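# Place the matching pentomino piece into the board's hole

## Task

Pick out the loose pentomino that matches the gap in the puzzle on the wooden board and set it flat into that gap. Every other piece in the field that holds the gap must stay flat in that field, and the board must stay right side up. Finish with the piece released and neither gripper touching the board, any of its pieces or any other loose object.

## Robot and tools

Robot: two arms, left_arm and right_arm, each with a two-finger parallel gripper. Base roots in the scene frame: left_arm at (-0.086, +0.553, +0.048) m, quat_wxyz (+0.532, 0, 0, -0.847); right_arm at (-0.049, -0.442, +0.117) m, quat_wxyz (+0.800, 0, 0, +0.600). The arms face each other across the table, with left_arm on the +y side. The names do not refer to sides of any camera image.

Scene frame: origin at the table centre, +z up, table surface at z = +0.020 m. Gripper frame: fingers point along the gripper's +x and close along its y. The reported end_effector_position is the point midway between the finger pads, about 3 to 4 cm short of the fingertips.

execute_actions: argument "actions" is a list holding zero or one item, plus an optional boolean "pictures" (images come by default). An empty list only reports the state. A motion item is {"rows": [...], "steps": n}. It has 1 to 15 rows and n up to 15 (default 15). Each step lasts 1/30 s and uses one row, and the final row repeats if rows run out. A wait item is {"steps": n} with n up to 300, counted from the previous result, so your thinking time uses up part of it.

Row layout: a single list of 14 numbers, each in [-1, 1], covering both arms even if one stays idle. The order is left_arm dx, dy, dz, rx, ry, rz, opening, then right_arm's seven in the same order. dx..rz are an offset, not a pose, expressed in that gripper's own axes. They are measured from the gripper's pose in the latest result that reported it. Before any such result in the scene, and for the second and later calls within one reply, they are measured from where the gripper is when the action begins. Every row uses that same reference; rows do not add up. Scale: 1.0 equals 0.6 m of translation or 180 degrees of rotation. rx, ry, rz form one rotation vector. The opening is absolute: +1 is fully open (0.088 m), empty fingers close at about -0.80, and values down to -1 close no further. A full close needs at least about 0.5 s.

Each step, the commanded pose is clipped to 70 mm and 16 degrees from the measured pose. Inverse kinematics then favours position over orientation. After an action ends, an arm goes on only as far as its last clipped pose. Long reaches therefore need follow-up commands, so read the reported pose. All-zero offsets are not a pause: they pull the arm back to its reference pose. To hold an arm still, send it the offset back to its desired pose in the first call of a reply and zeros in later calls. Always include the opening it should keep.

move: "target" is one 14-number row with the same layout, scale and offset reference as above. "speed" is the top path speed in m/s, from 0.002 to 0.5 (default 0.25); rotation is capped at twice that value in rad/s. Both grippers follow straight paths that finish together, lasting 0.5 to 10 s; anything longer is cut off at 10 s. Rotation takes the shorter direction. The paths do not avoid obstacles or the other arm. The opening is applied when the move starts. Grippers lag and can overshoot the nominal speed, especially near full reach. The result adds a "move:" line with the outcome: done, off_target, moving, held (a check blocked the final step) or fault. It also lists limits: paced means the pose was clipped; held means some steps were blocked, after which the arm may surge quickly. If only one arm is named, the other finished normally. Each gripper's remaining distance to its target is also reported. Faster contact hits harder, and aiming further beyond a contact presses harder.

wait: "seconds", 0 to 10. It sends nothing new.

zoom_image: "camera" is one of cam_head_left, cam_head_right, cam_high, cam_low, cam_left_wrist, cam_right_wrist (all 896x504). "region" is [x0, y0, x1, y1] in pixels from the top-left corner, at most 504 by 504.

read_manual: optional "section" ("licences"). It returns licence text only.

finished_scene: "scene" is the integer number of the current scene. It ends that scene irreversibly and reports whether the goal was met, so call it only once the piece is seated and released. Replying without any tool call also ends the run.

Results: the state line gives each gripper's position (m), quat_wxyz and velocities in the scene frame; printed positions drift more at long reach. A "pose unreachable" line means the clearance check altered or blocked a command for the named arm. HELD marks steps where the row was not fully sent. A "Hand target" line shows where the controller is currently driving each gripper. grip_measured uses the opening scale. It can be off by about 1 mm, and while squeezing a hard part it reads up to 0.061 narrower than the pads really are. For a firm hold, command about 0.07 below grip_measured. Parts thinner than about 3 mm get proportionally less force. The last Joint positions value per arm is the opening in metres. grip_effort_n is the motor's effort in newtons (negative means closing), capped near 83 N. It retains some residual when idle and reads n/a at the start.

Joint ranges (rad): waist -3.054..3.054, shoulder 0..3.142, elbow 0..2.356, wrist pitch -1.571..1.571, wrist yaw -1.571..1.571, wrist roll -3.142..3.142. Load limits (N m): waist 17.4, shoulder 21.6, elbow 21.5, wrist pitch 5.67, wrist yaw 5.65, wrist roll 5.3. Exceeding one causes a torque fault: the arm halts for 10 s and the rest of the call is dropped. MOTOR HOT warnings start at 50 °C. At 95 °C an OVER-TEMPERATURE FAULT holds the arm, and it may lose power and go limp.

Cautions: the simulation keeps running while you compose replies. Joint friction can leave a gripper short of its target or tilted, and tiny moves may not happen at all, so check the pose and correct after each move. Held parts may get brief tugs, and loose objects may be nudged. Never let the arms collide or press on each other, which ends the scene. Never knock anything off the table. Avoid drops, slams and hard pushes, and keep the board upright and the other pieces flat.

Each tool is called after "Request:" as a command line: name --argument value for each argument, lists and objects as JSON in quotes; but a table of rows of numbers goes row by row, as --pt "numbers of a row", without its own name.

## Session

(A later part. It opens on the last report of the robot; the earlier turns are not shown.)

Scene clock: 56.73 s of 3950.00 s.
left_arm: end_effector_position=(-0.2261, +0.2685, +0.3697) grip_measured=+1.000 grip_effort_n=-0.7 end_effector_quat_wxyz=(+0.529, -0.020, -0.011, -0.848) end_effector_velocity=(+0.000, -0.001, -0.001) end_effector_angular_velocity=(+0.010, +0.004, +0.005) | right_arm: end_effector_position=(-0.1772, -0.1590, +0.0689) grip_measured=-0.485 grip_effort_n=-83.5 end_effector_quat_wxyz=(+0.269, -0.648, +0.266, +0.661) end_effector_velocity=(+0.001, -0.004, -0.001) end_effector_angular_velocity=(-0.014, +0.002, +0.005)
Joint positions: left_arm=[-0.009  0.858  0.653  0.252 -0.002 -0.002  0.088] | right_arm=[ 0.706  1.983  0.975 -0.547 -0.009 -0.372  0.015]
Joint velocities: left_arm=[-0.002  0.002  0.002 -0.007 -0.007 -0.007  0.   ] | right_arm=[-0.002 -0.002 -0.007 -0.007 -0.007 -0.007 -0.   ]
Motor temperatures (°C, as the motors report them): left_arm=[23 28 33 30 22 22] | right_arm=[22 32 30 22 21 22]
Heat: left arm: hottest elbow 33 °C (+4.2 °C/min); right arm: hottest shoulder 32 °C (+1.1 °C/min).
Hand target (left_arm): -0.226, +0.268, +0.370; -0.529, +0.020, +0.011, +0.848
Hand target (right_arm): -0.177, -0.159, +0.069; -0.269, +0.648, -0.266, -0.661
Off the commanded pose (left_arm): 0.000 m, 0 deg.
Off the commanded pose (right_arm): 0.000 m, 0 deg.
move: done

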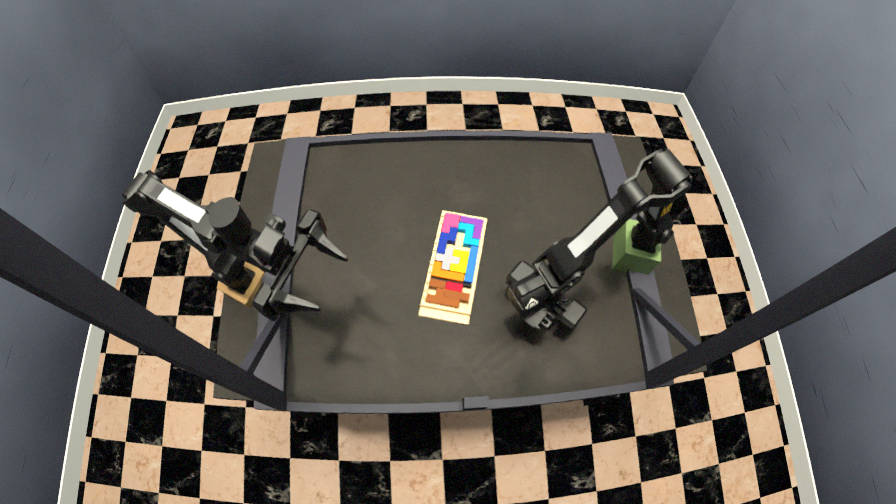

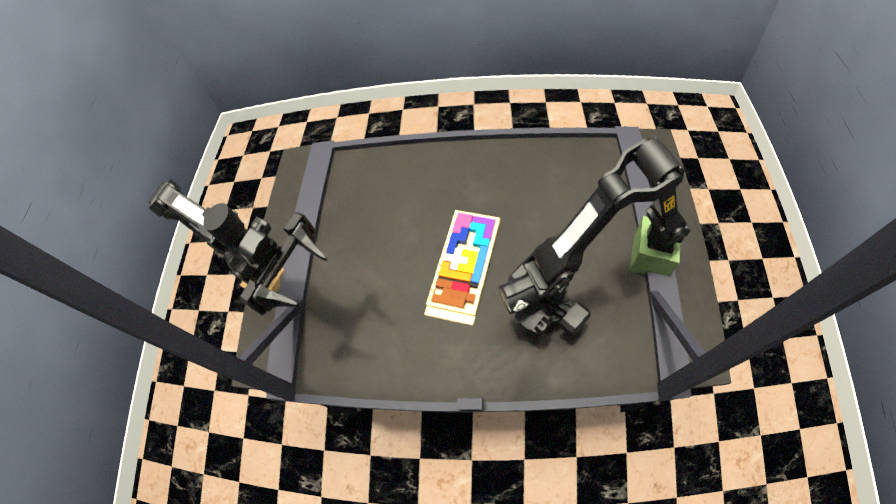

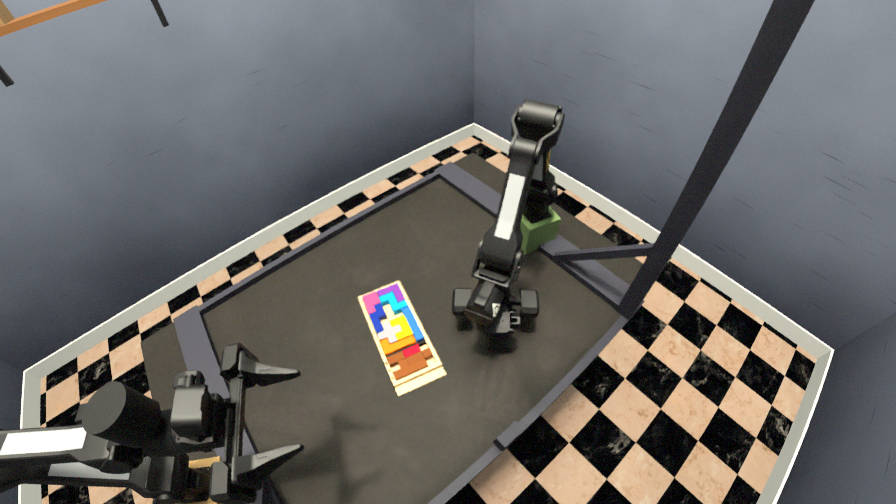

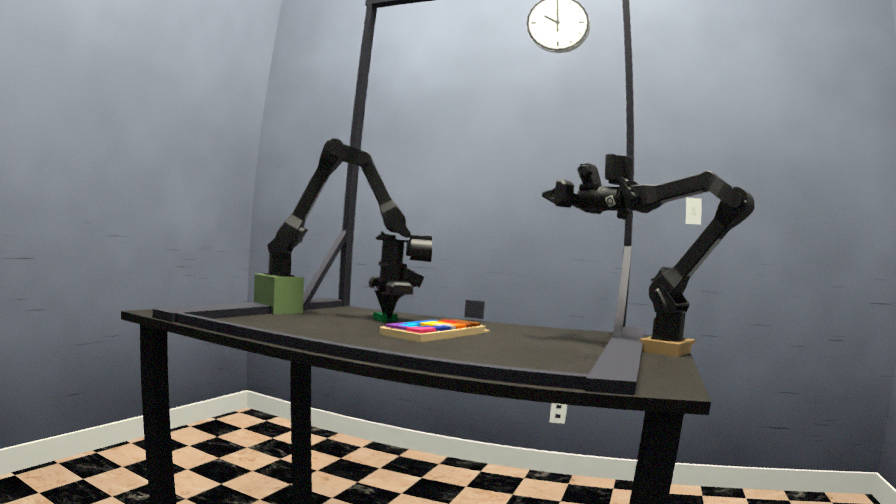

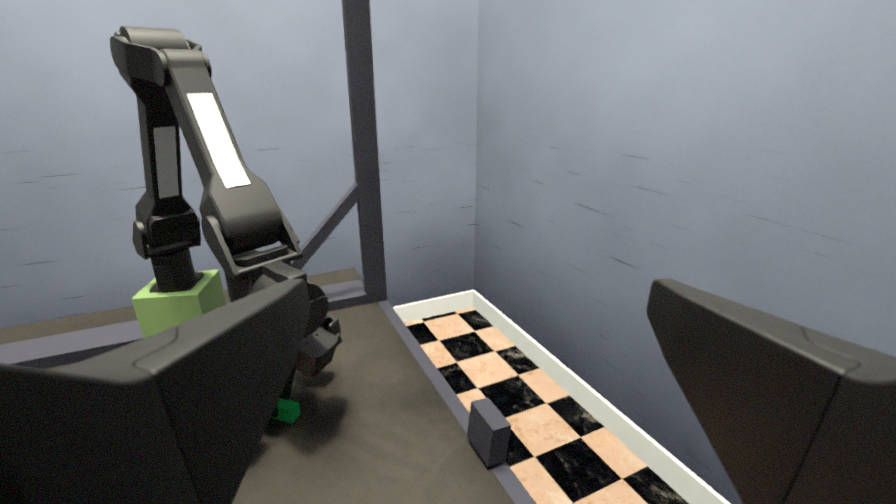

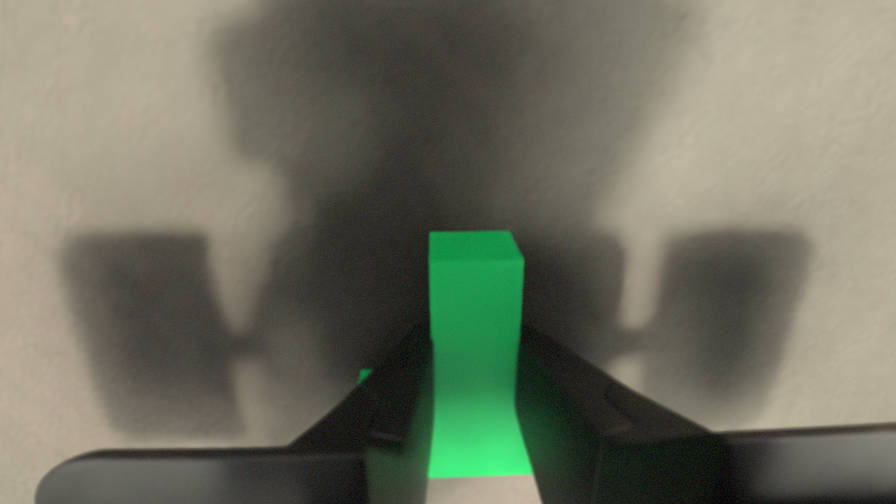

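Request:
move --target '[0,0,0,0,0,0,1,-0.2,-0.41,0.035,0,0,0,-0.6]' --speed 0.15

Scene clock: 73.33 s of 3950.00 s.
left_arm: end_effector_position=(-0.2261, +0.2685, +0.3697) grip_measured=+1.000 grip_effort_n=-1.2 end_effector_quat_wxyz=(+0.529, -0.020, -0.011, -0.848) end_effector_velocity=(+0.000, +0.000, -0.008) end_effector_angular_velocity=(+0.021, -0.018, +0.005) | right_arm: end_effector_position=(-0.0201, +0.0290, +0.1929) grip_measured=-0.485 grip_effort_n=-83.5 end_effector_quat_wxyz=(+0.273, -0.649, +0.263, +0.660) end_effector_velocity=(+0.000, +0.003, +0.003) end_effector_angular_velocity=(+0.003, +0.007, +0.005)
Joint positions: left_arm=[-0.009  0.858  0.653  0.252 -0.002 -0.002  0.088] | right_arm=[ 0.22   2.406  2.219 -1.366 -0.011 -0.857  0.015]
Joint velocities: left_arm=[-0.002 -0.002 -0.007 -0.022 -0.007  0.007  0.   ] | right_arm=[-0.002  0.017  0.042 -0.022 -0.007 -0.007 -0.   ]
Motor temperatures (°C, as the motors report them): left_arm=[23 28 33 31 22 22] | right_arm=[22 34 30 22 21 22]
Heat: left arm: hottest elbow 33 °C (+3.0 °C/min); right arm: hottest shoulder 34 °C (+3.0 °C/min).
Hand target (left_arm): -0.226, +0.268, +0.370; -0.529, +0.020, +0.011, +0.848
Hand target (right_arm): -0.019, +0.031, +0.189; -0.271, +0.650, -0.264, -0.659
Off the commanded pose (left_arm): 0.000 m, 0 deg.
Off the commanded pose (right_arm): 0.005 m, 1 deg.
After step 90, 11.17 s passed at rest.
move: done

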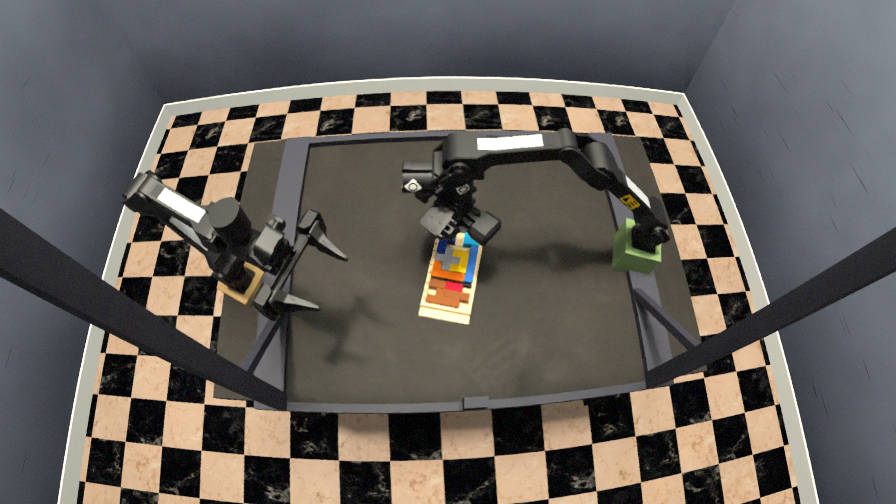

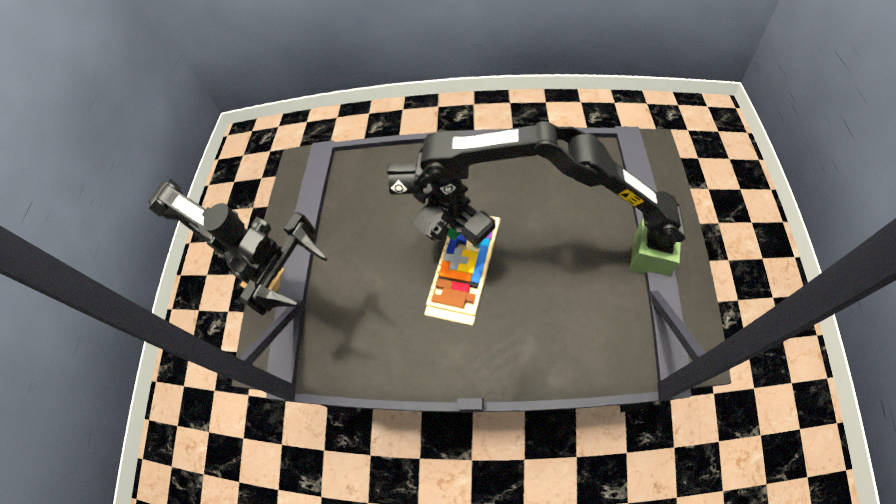

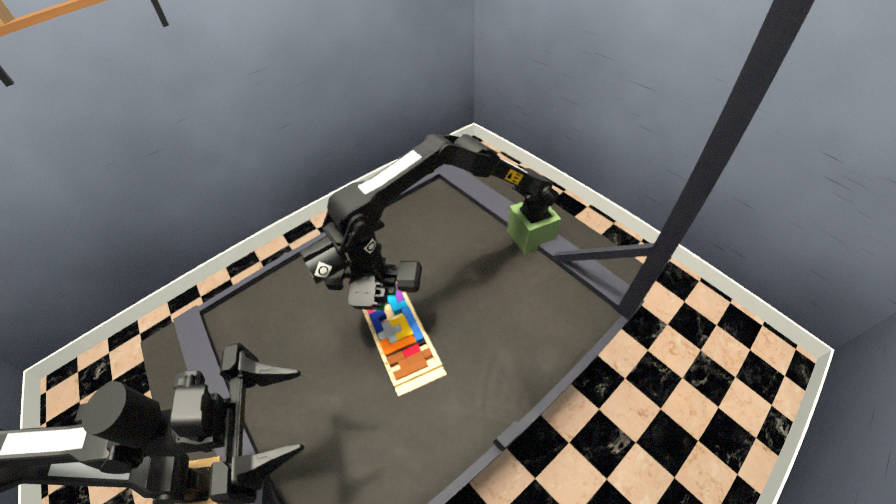

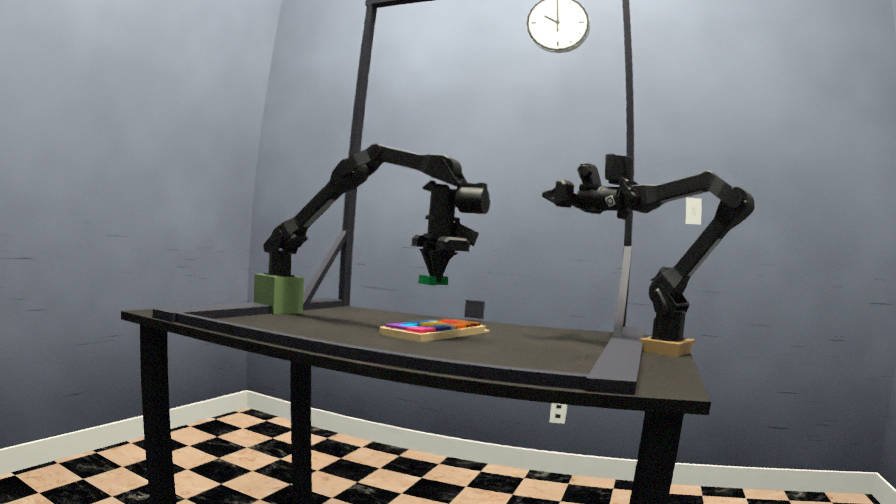

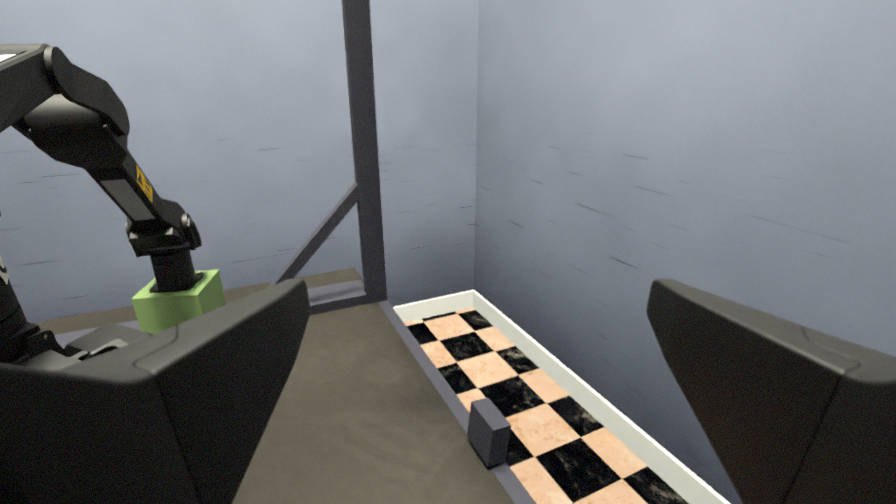

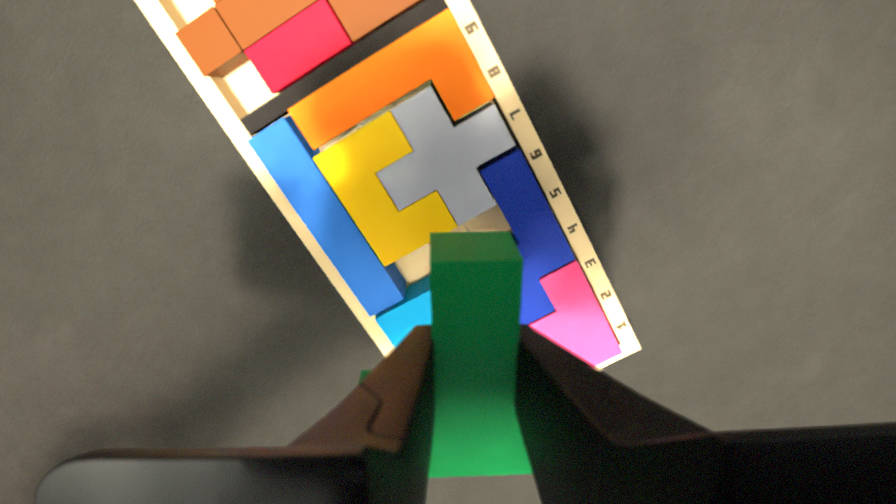

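Request:
move --target '[0,0,0,0,0,0,1,0,0,-0.083,-0.167,0,0,-0.6]' --speed 0.1

Scene clock: 88.80 s of 3950.00 s.
left_arm: end_effector_position=(-0.2261, +0.2685, +0.3697) grip_measured=+1.000 grip_effort_n=-1.2 end_effector_quat_wxyz=(+0.529, -0.020, -0.011, -0.848) end_effector_velocity=(+0.001, +0.001, -0.004) end_effector_angular_velocity=(+0.025, +0.012, +0.004) | right_arm: end_effector_position=(+0.0145, -0.0039, +0.1858) grip_measured=-0.485 grip_effort_n=-83.5 end_effector_quat_wxyz=(+0.092, -0.698, +0.088, +0.705) end_effector_velocity=(+0.002, -0.001, +0.000) end_effector_angular_velocity=(+0.002, -0.008, +0.020)
Joint positions: left_arm=[-0.009  0.858  0.653  0.252 -0.002 -0.002  0.088] | right_arm=[ 0.137  2.27   1.957 -1.253 -0.011 -1.463  0.015]
Joint velocities: left_arm=[-0.002 -0.007 -0.002 -0.022 -0.007 -0.022  0.   ] | right_arm=[-0.002 -0.007 -0.012  0.007  0.007 -0.022  0.   ]
Motor temperatures (°C, as the motors report them): left_arm=[23 27 34 31 22 22] | right_arm=[22 37 31 22 21 22]
Heat: left arm: hottest elbow 34 °C (+3.0 °C/min); right arm: hottest shoulder 37 °C (+6.0 °C/min).
Hand target (left_arm): -0.226, +0.268, +0.370; -0.529, +0.020, +0.011, +0.848
Hand target (right_arm): +0.016, -0.006, +0.192; -0.095, +0.698, -0.083, -0.705
Off the commanded pose (left_arm): 0.000 m, 0 deg.
Off the commanded pose (right_arm): 0.006 m, 1 deg.
After step 90, 9.50 s passed at rest.
move: done

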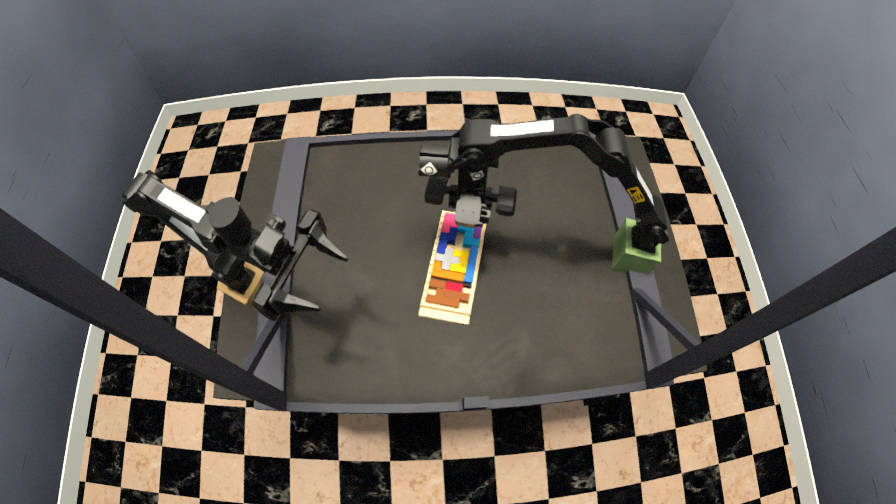

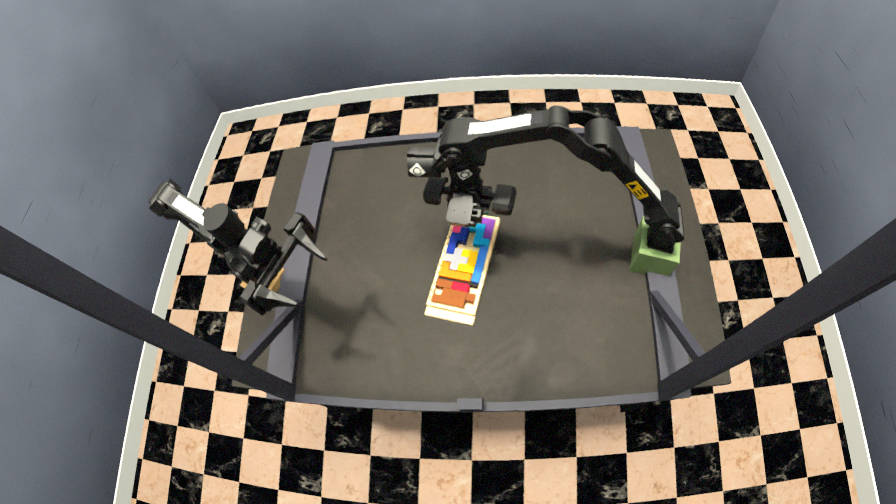

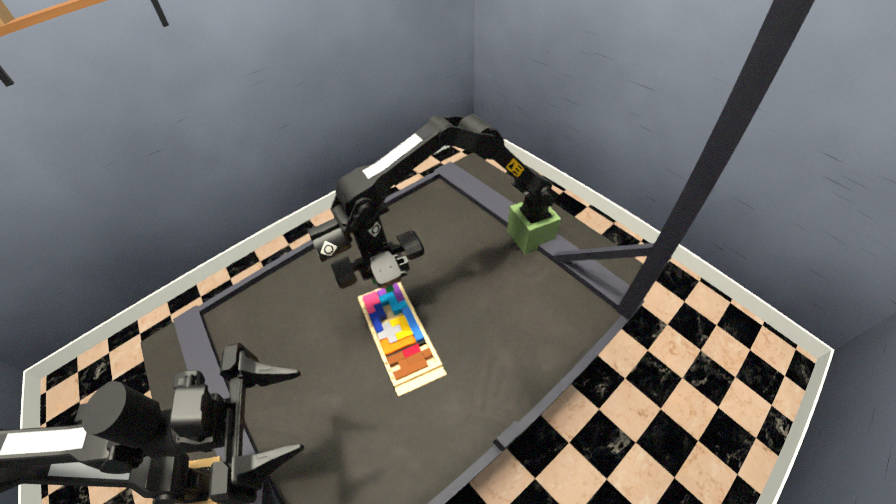

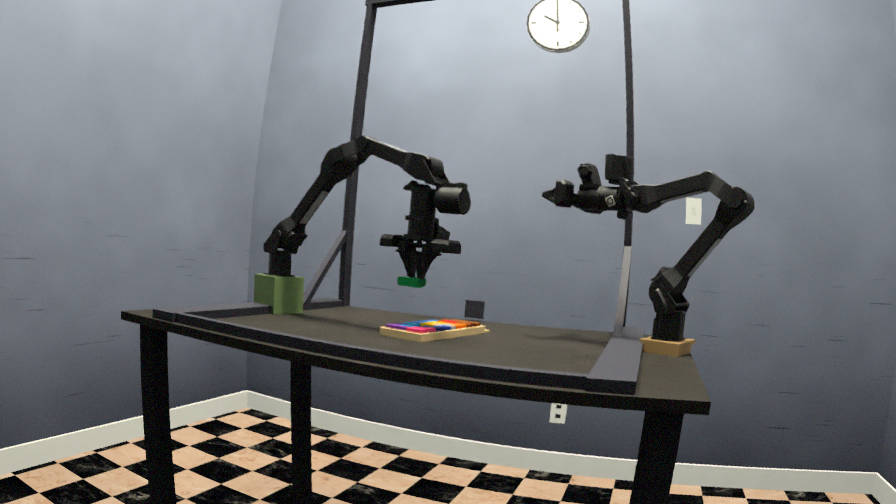

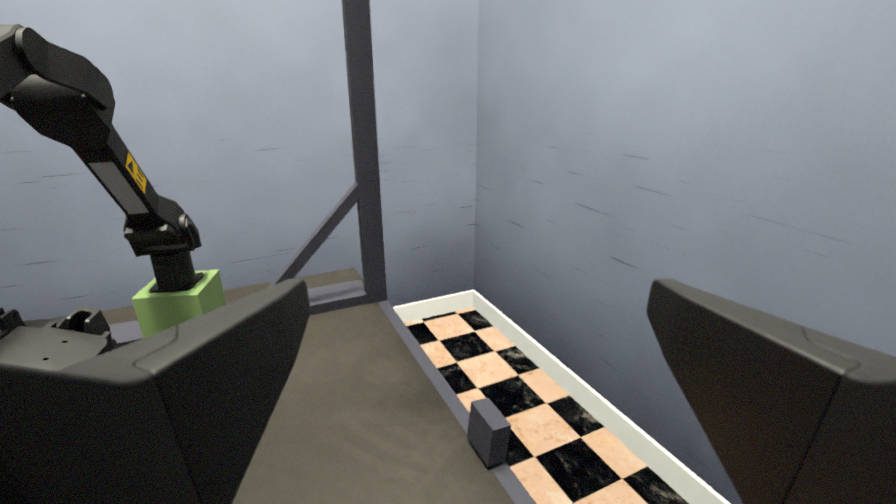

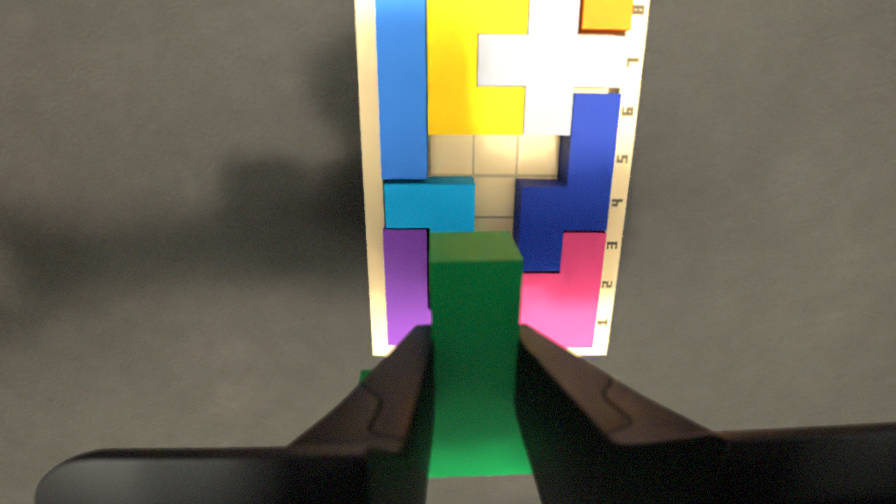

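Request:
move --target '[0,0,0,0,0,0,1,0,-0.017,0.012,0.5,0,0,-0.6]' --speed 0.15

Request:
move --target '[0,0,0,0,0,0,1,0,0,0,0.5,0,0,-0.6]' --speed 0.15

Scene clock: 118.63 s of 3950.00 s.
left_arm: end_effector_position=(-0.2261, +0.2685, +0.3697) grip_measured=+1.000 grip_effort_n=-1.2 end_effector_quat_wxyz=(+0.529, -0.020, -0.011, -0.848) end_effector_velocity=(+0.000, +0.000, -0.003) end_effector_angular_velocity=(+0.019, -0.001, +0.005) | right_arm: end_effector_position=(+0.0115, +0.0054, +0.1898) grip_measured=-0.485 grip_effort_n=-83.5 end_effector_quat_wxyz=(+0.559, -0.427, +0.559, +0.438) end_effector_velocity=(-0.000, -0.002, +0.000) end_effector_angular_velocity=(-0.006, +0.008, -0.010)
Joint positions: left_arm=[-0.009  0.858  0.653  0.252 -0.002 -0.002  0.088] | right_arm=[ 0.146  2.305  2.031 -1.287 -0.011  0.116  0.015]
Joint velocities: left_arm=[-0.002 -0.002  0.002 -0.022 -0.007 -0.007  0.   ] | right_arm=[-0.002 -0.002 -0.002 -0.007 -0.007  0.007  0.   ]
Motor temperatures (°C, as the motors report them): left_arm=[23 27 34 31 22 22] | right_arm=[22 44 30 22 21 22]
Heat: left arm: hottest elbow 34 °C (+1.0 °C/min); right arm: hottest shoulder 44 °C (+12.0 °C/min).
Hand target (left_arm): -0.226, +0.268, +0.370; -0.529, +0.020, +0.011, +0.848
Hand target (right_arm): +0.010, +0.008, +0.186; +0.558, -0.428, +0.561, +0.436
Off the commanded pose (left_arm): 0.000 m, 0 deg.
Off the commanded pose (right_arm): 0.005 m, 0 deg.
After step 90, 21.17 s passed at rest.
move: done

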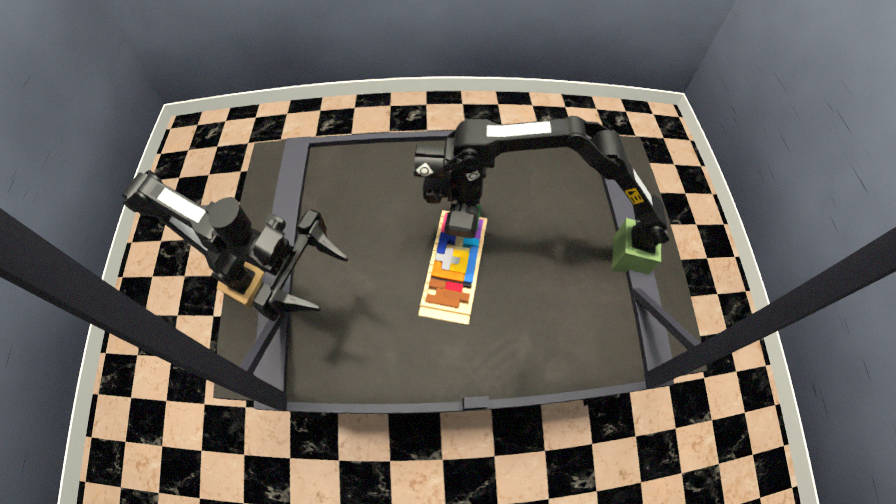

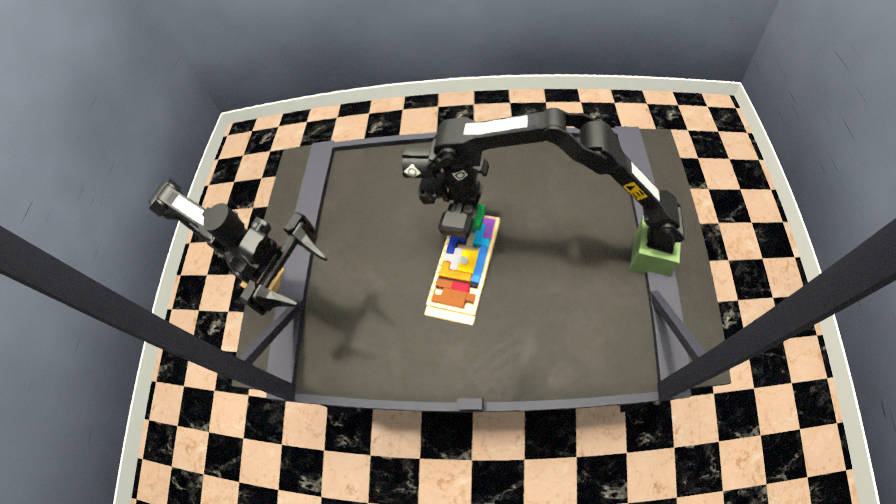

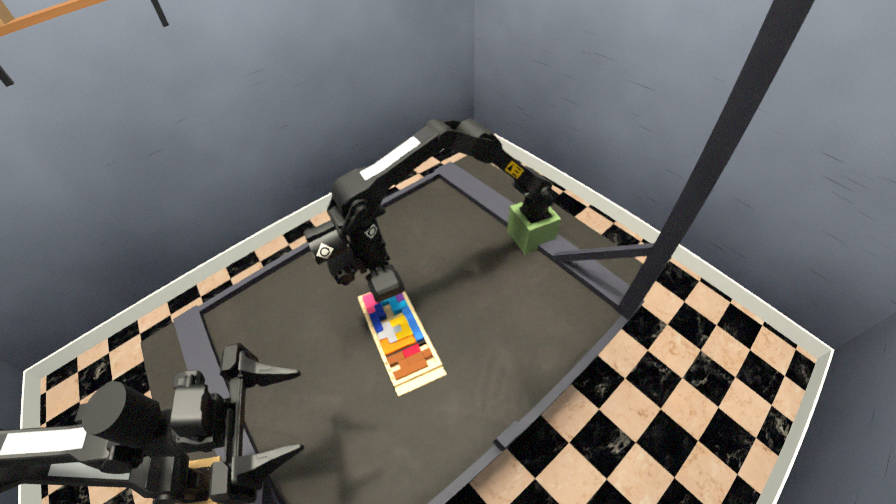

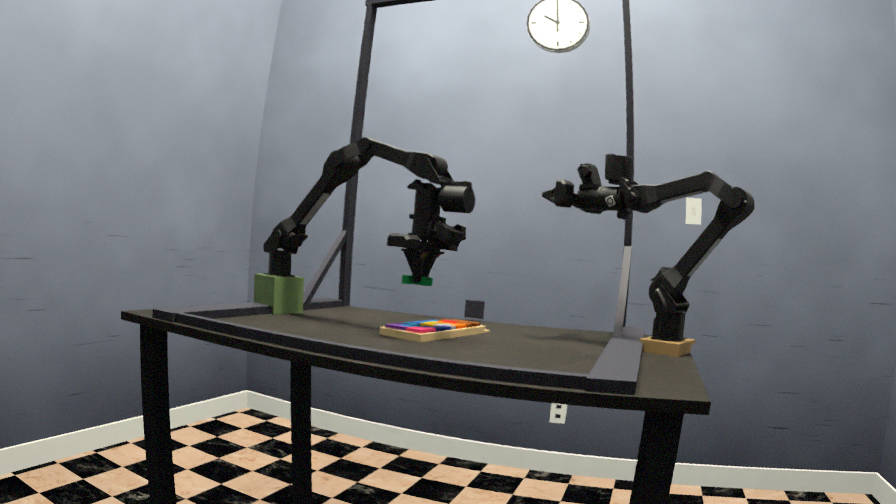

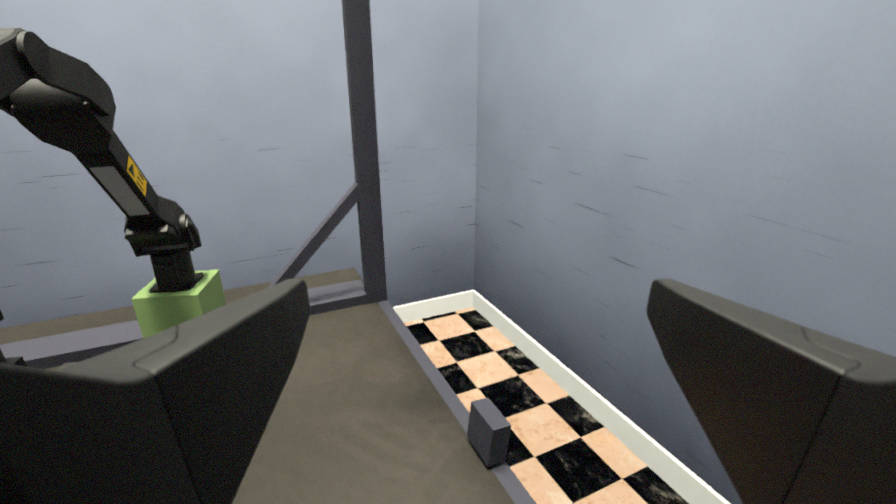

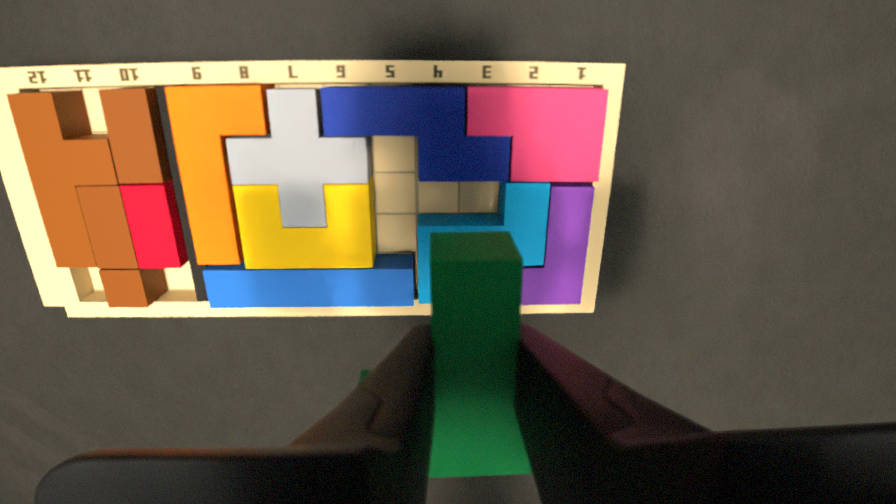

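Scene clock: 124.27 s of 3950.00 s.
left_arm: end_effector_position=(-0.2261, +0.2685, +0.3697) grip_measured=+1.000 grip_effort_n=-1.2 end_effector_quat_wxyz=(+0.529, -0.020, -0.011, -0.848) end_effector_velocity=(-0.002, +0.001, -0.004) end_effector_angular_velocity=(+0.014, +0.001, -0.010) | right_arm: end_effector_position=(+0.0115, +0.0054, +0.1898) grip_measured=-0.485 grip_effort_n=-83.5 end_effector_quat_wxyz=(+0.698, +0.091, +0.705, -0.084) end_effector_velocity=(+0.000, +0.003, -0.001) end_effector_angular_velocity=(+0.018, +0.005, +0.005)
Joint positions: left_arm=[-0.009  0.858  0.653  0.252 -0.002 -0.002  0.088] | right_arm=[ 0.146  2.305  2.031 -1.287 -0.011  1.682  0.015]
Joint velocities: left_arm=[-0.002 -0.002 -0.007 -0.007  0.007 -0.007  0.   ] | right_arm=[-0.002 -0.002 -0.007  0.022 -0.007 -0.007 -0.   ]
Motor temperatures (°C, as the motors report them): left_arm=[23 27 34 32 22 22] | right_arm=[22 44 31 22 21 22]
Heat: left arm: hottest elbow 34 °C (+1.0 °C/min); right arm: hottest shoulder 44 °C (+11.1 °C/min).
Hand target (left_arm): -0.226, +0.268, +0.370; -0.529, +0.020, +0.011, +0.848
Hand target (right_arm): +0.012, +0.005, +0.190; +0.698, +0.093, +0.705, -0.086
Off the commanded pose (left_arm): 0.000 m, 0 deg.
Off the commanded pose (right_arm): 0.000 m, 0 deg.
move: done

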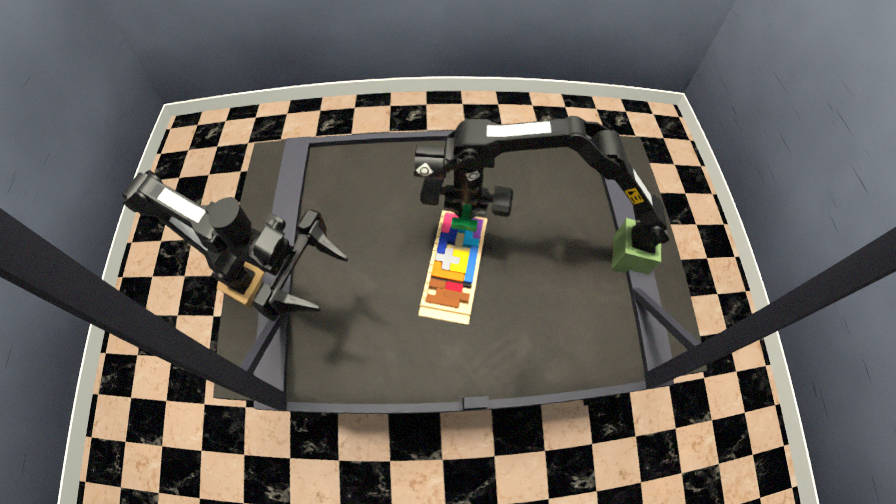

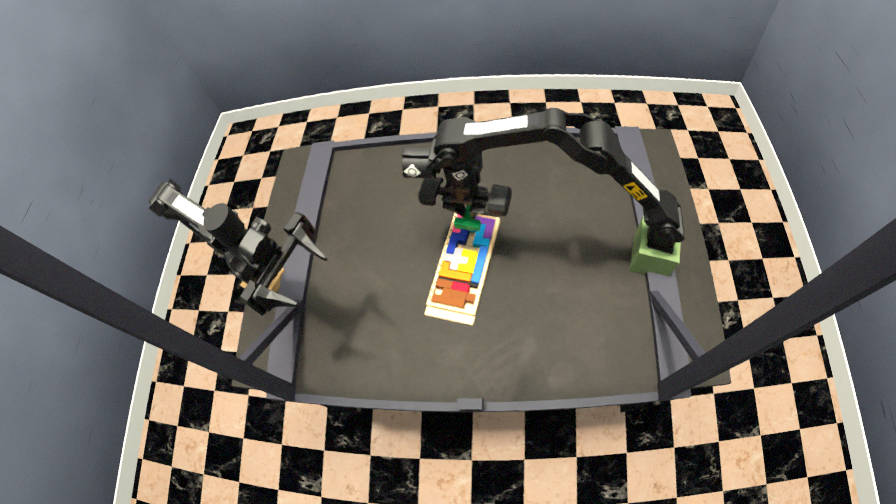

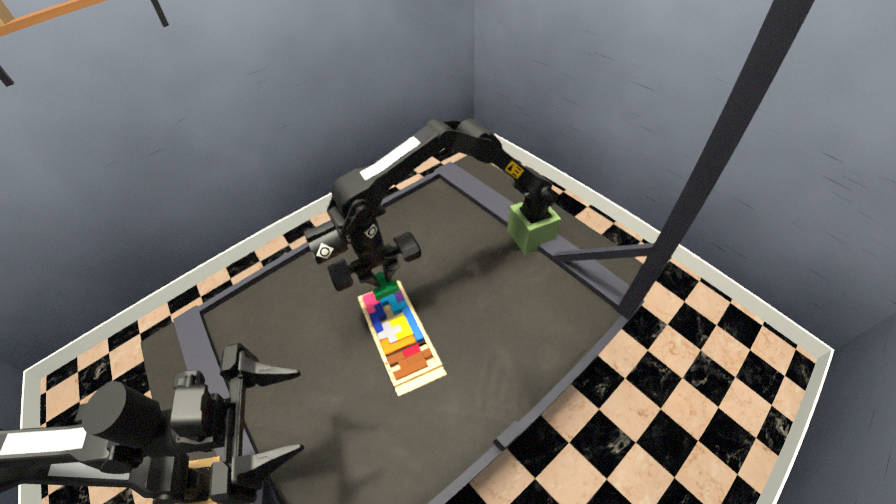

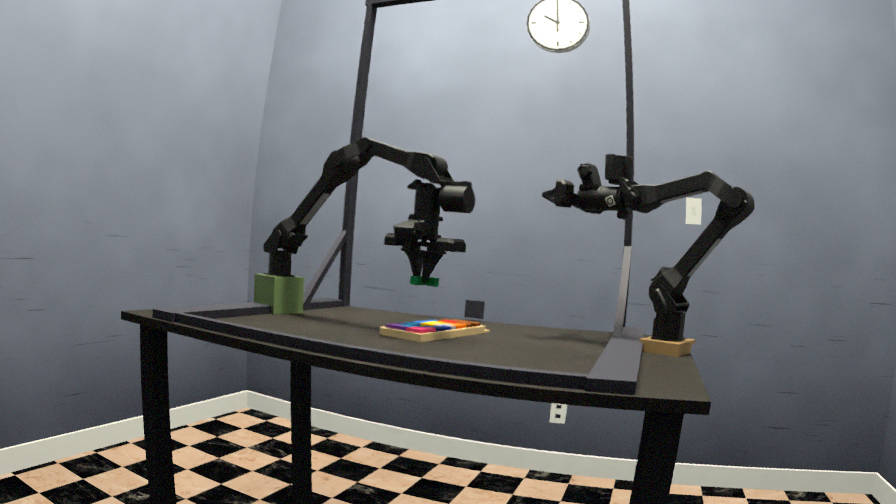

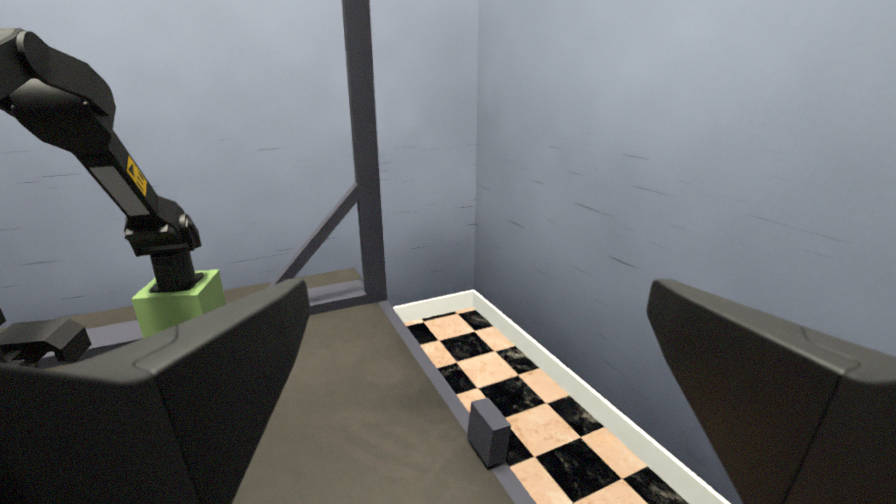

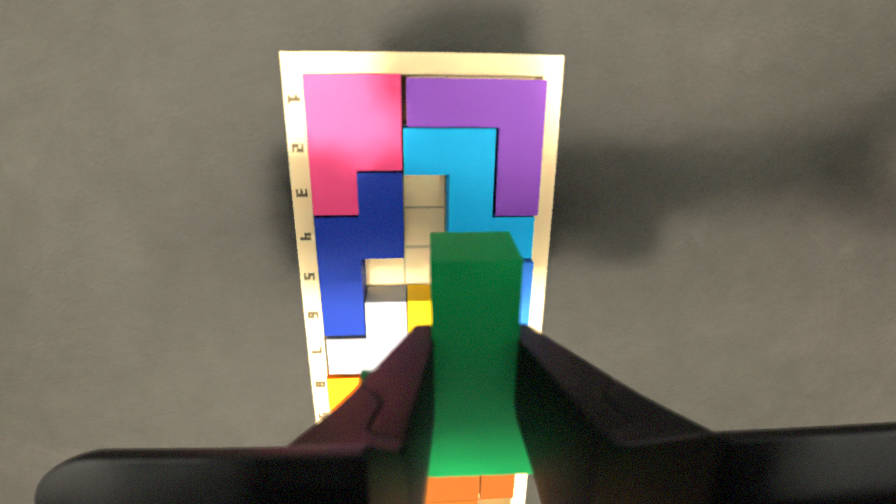

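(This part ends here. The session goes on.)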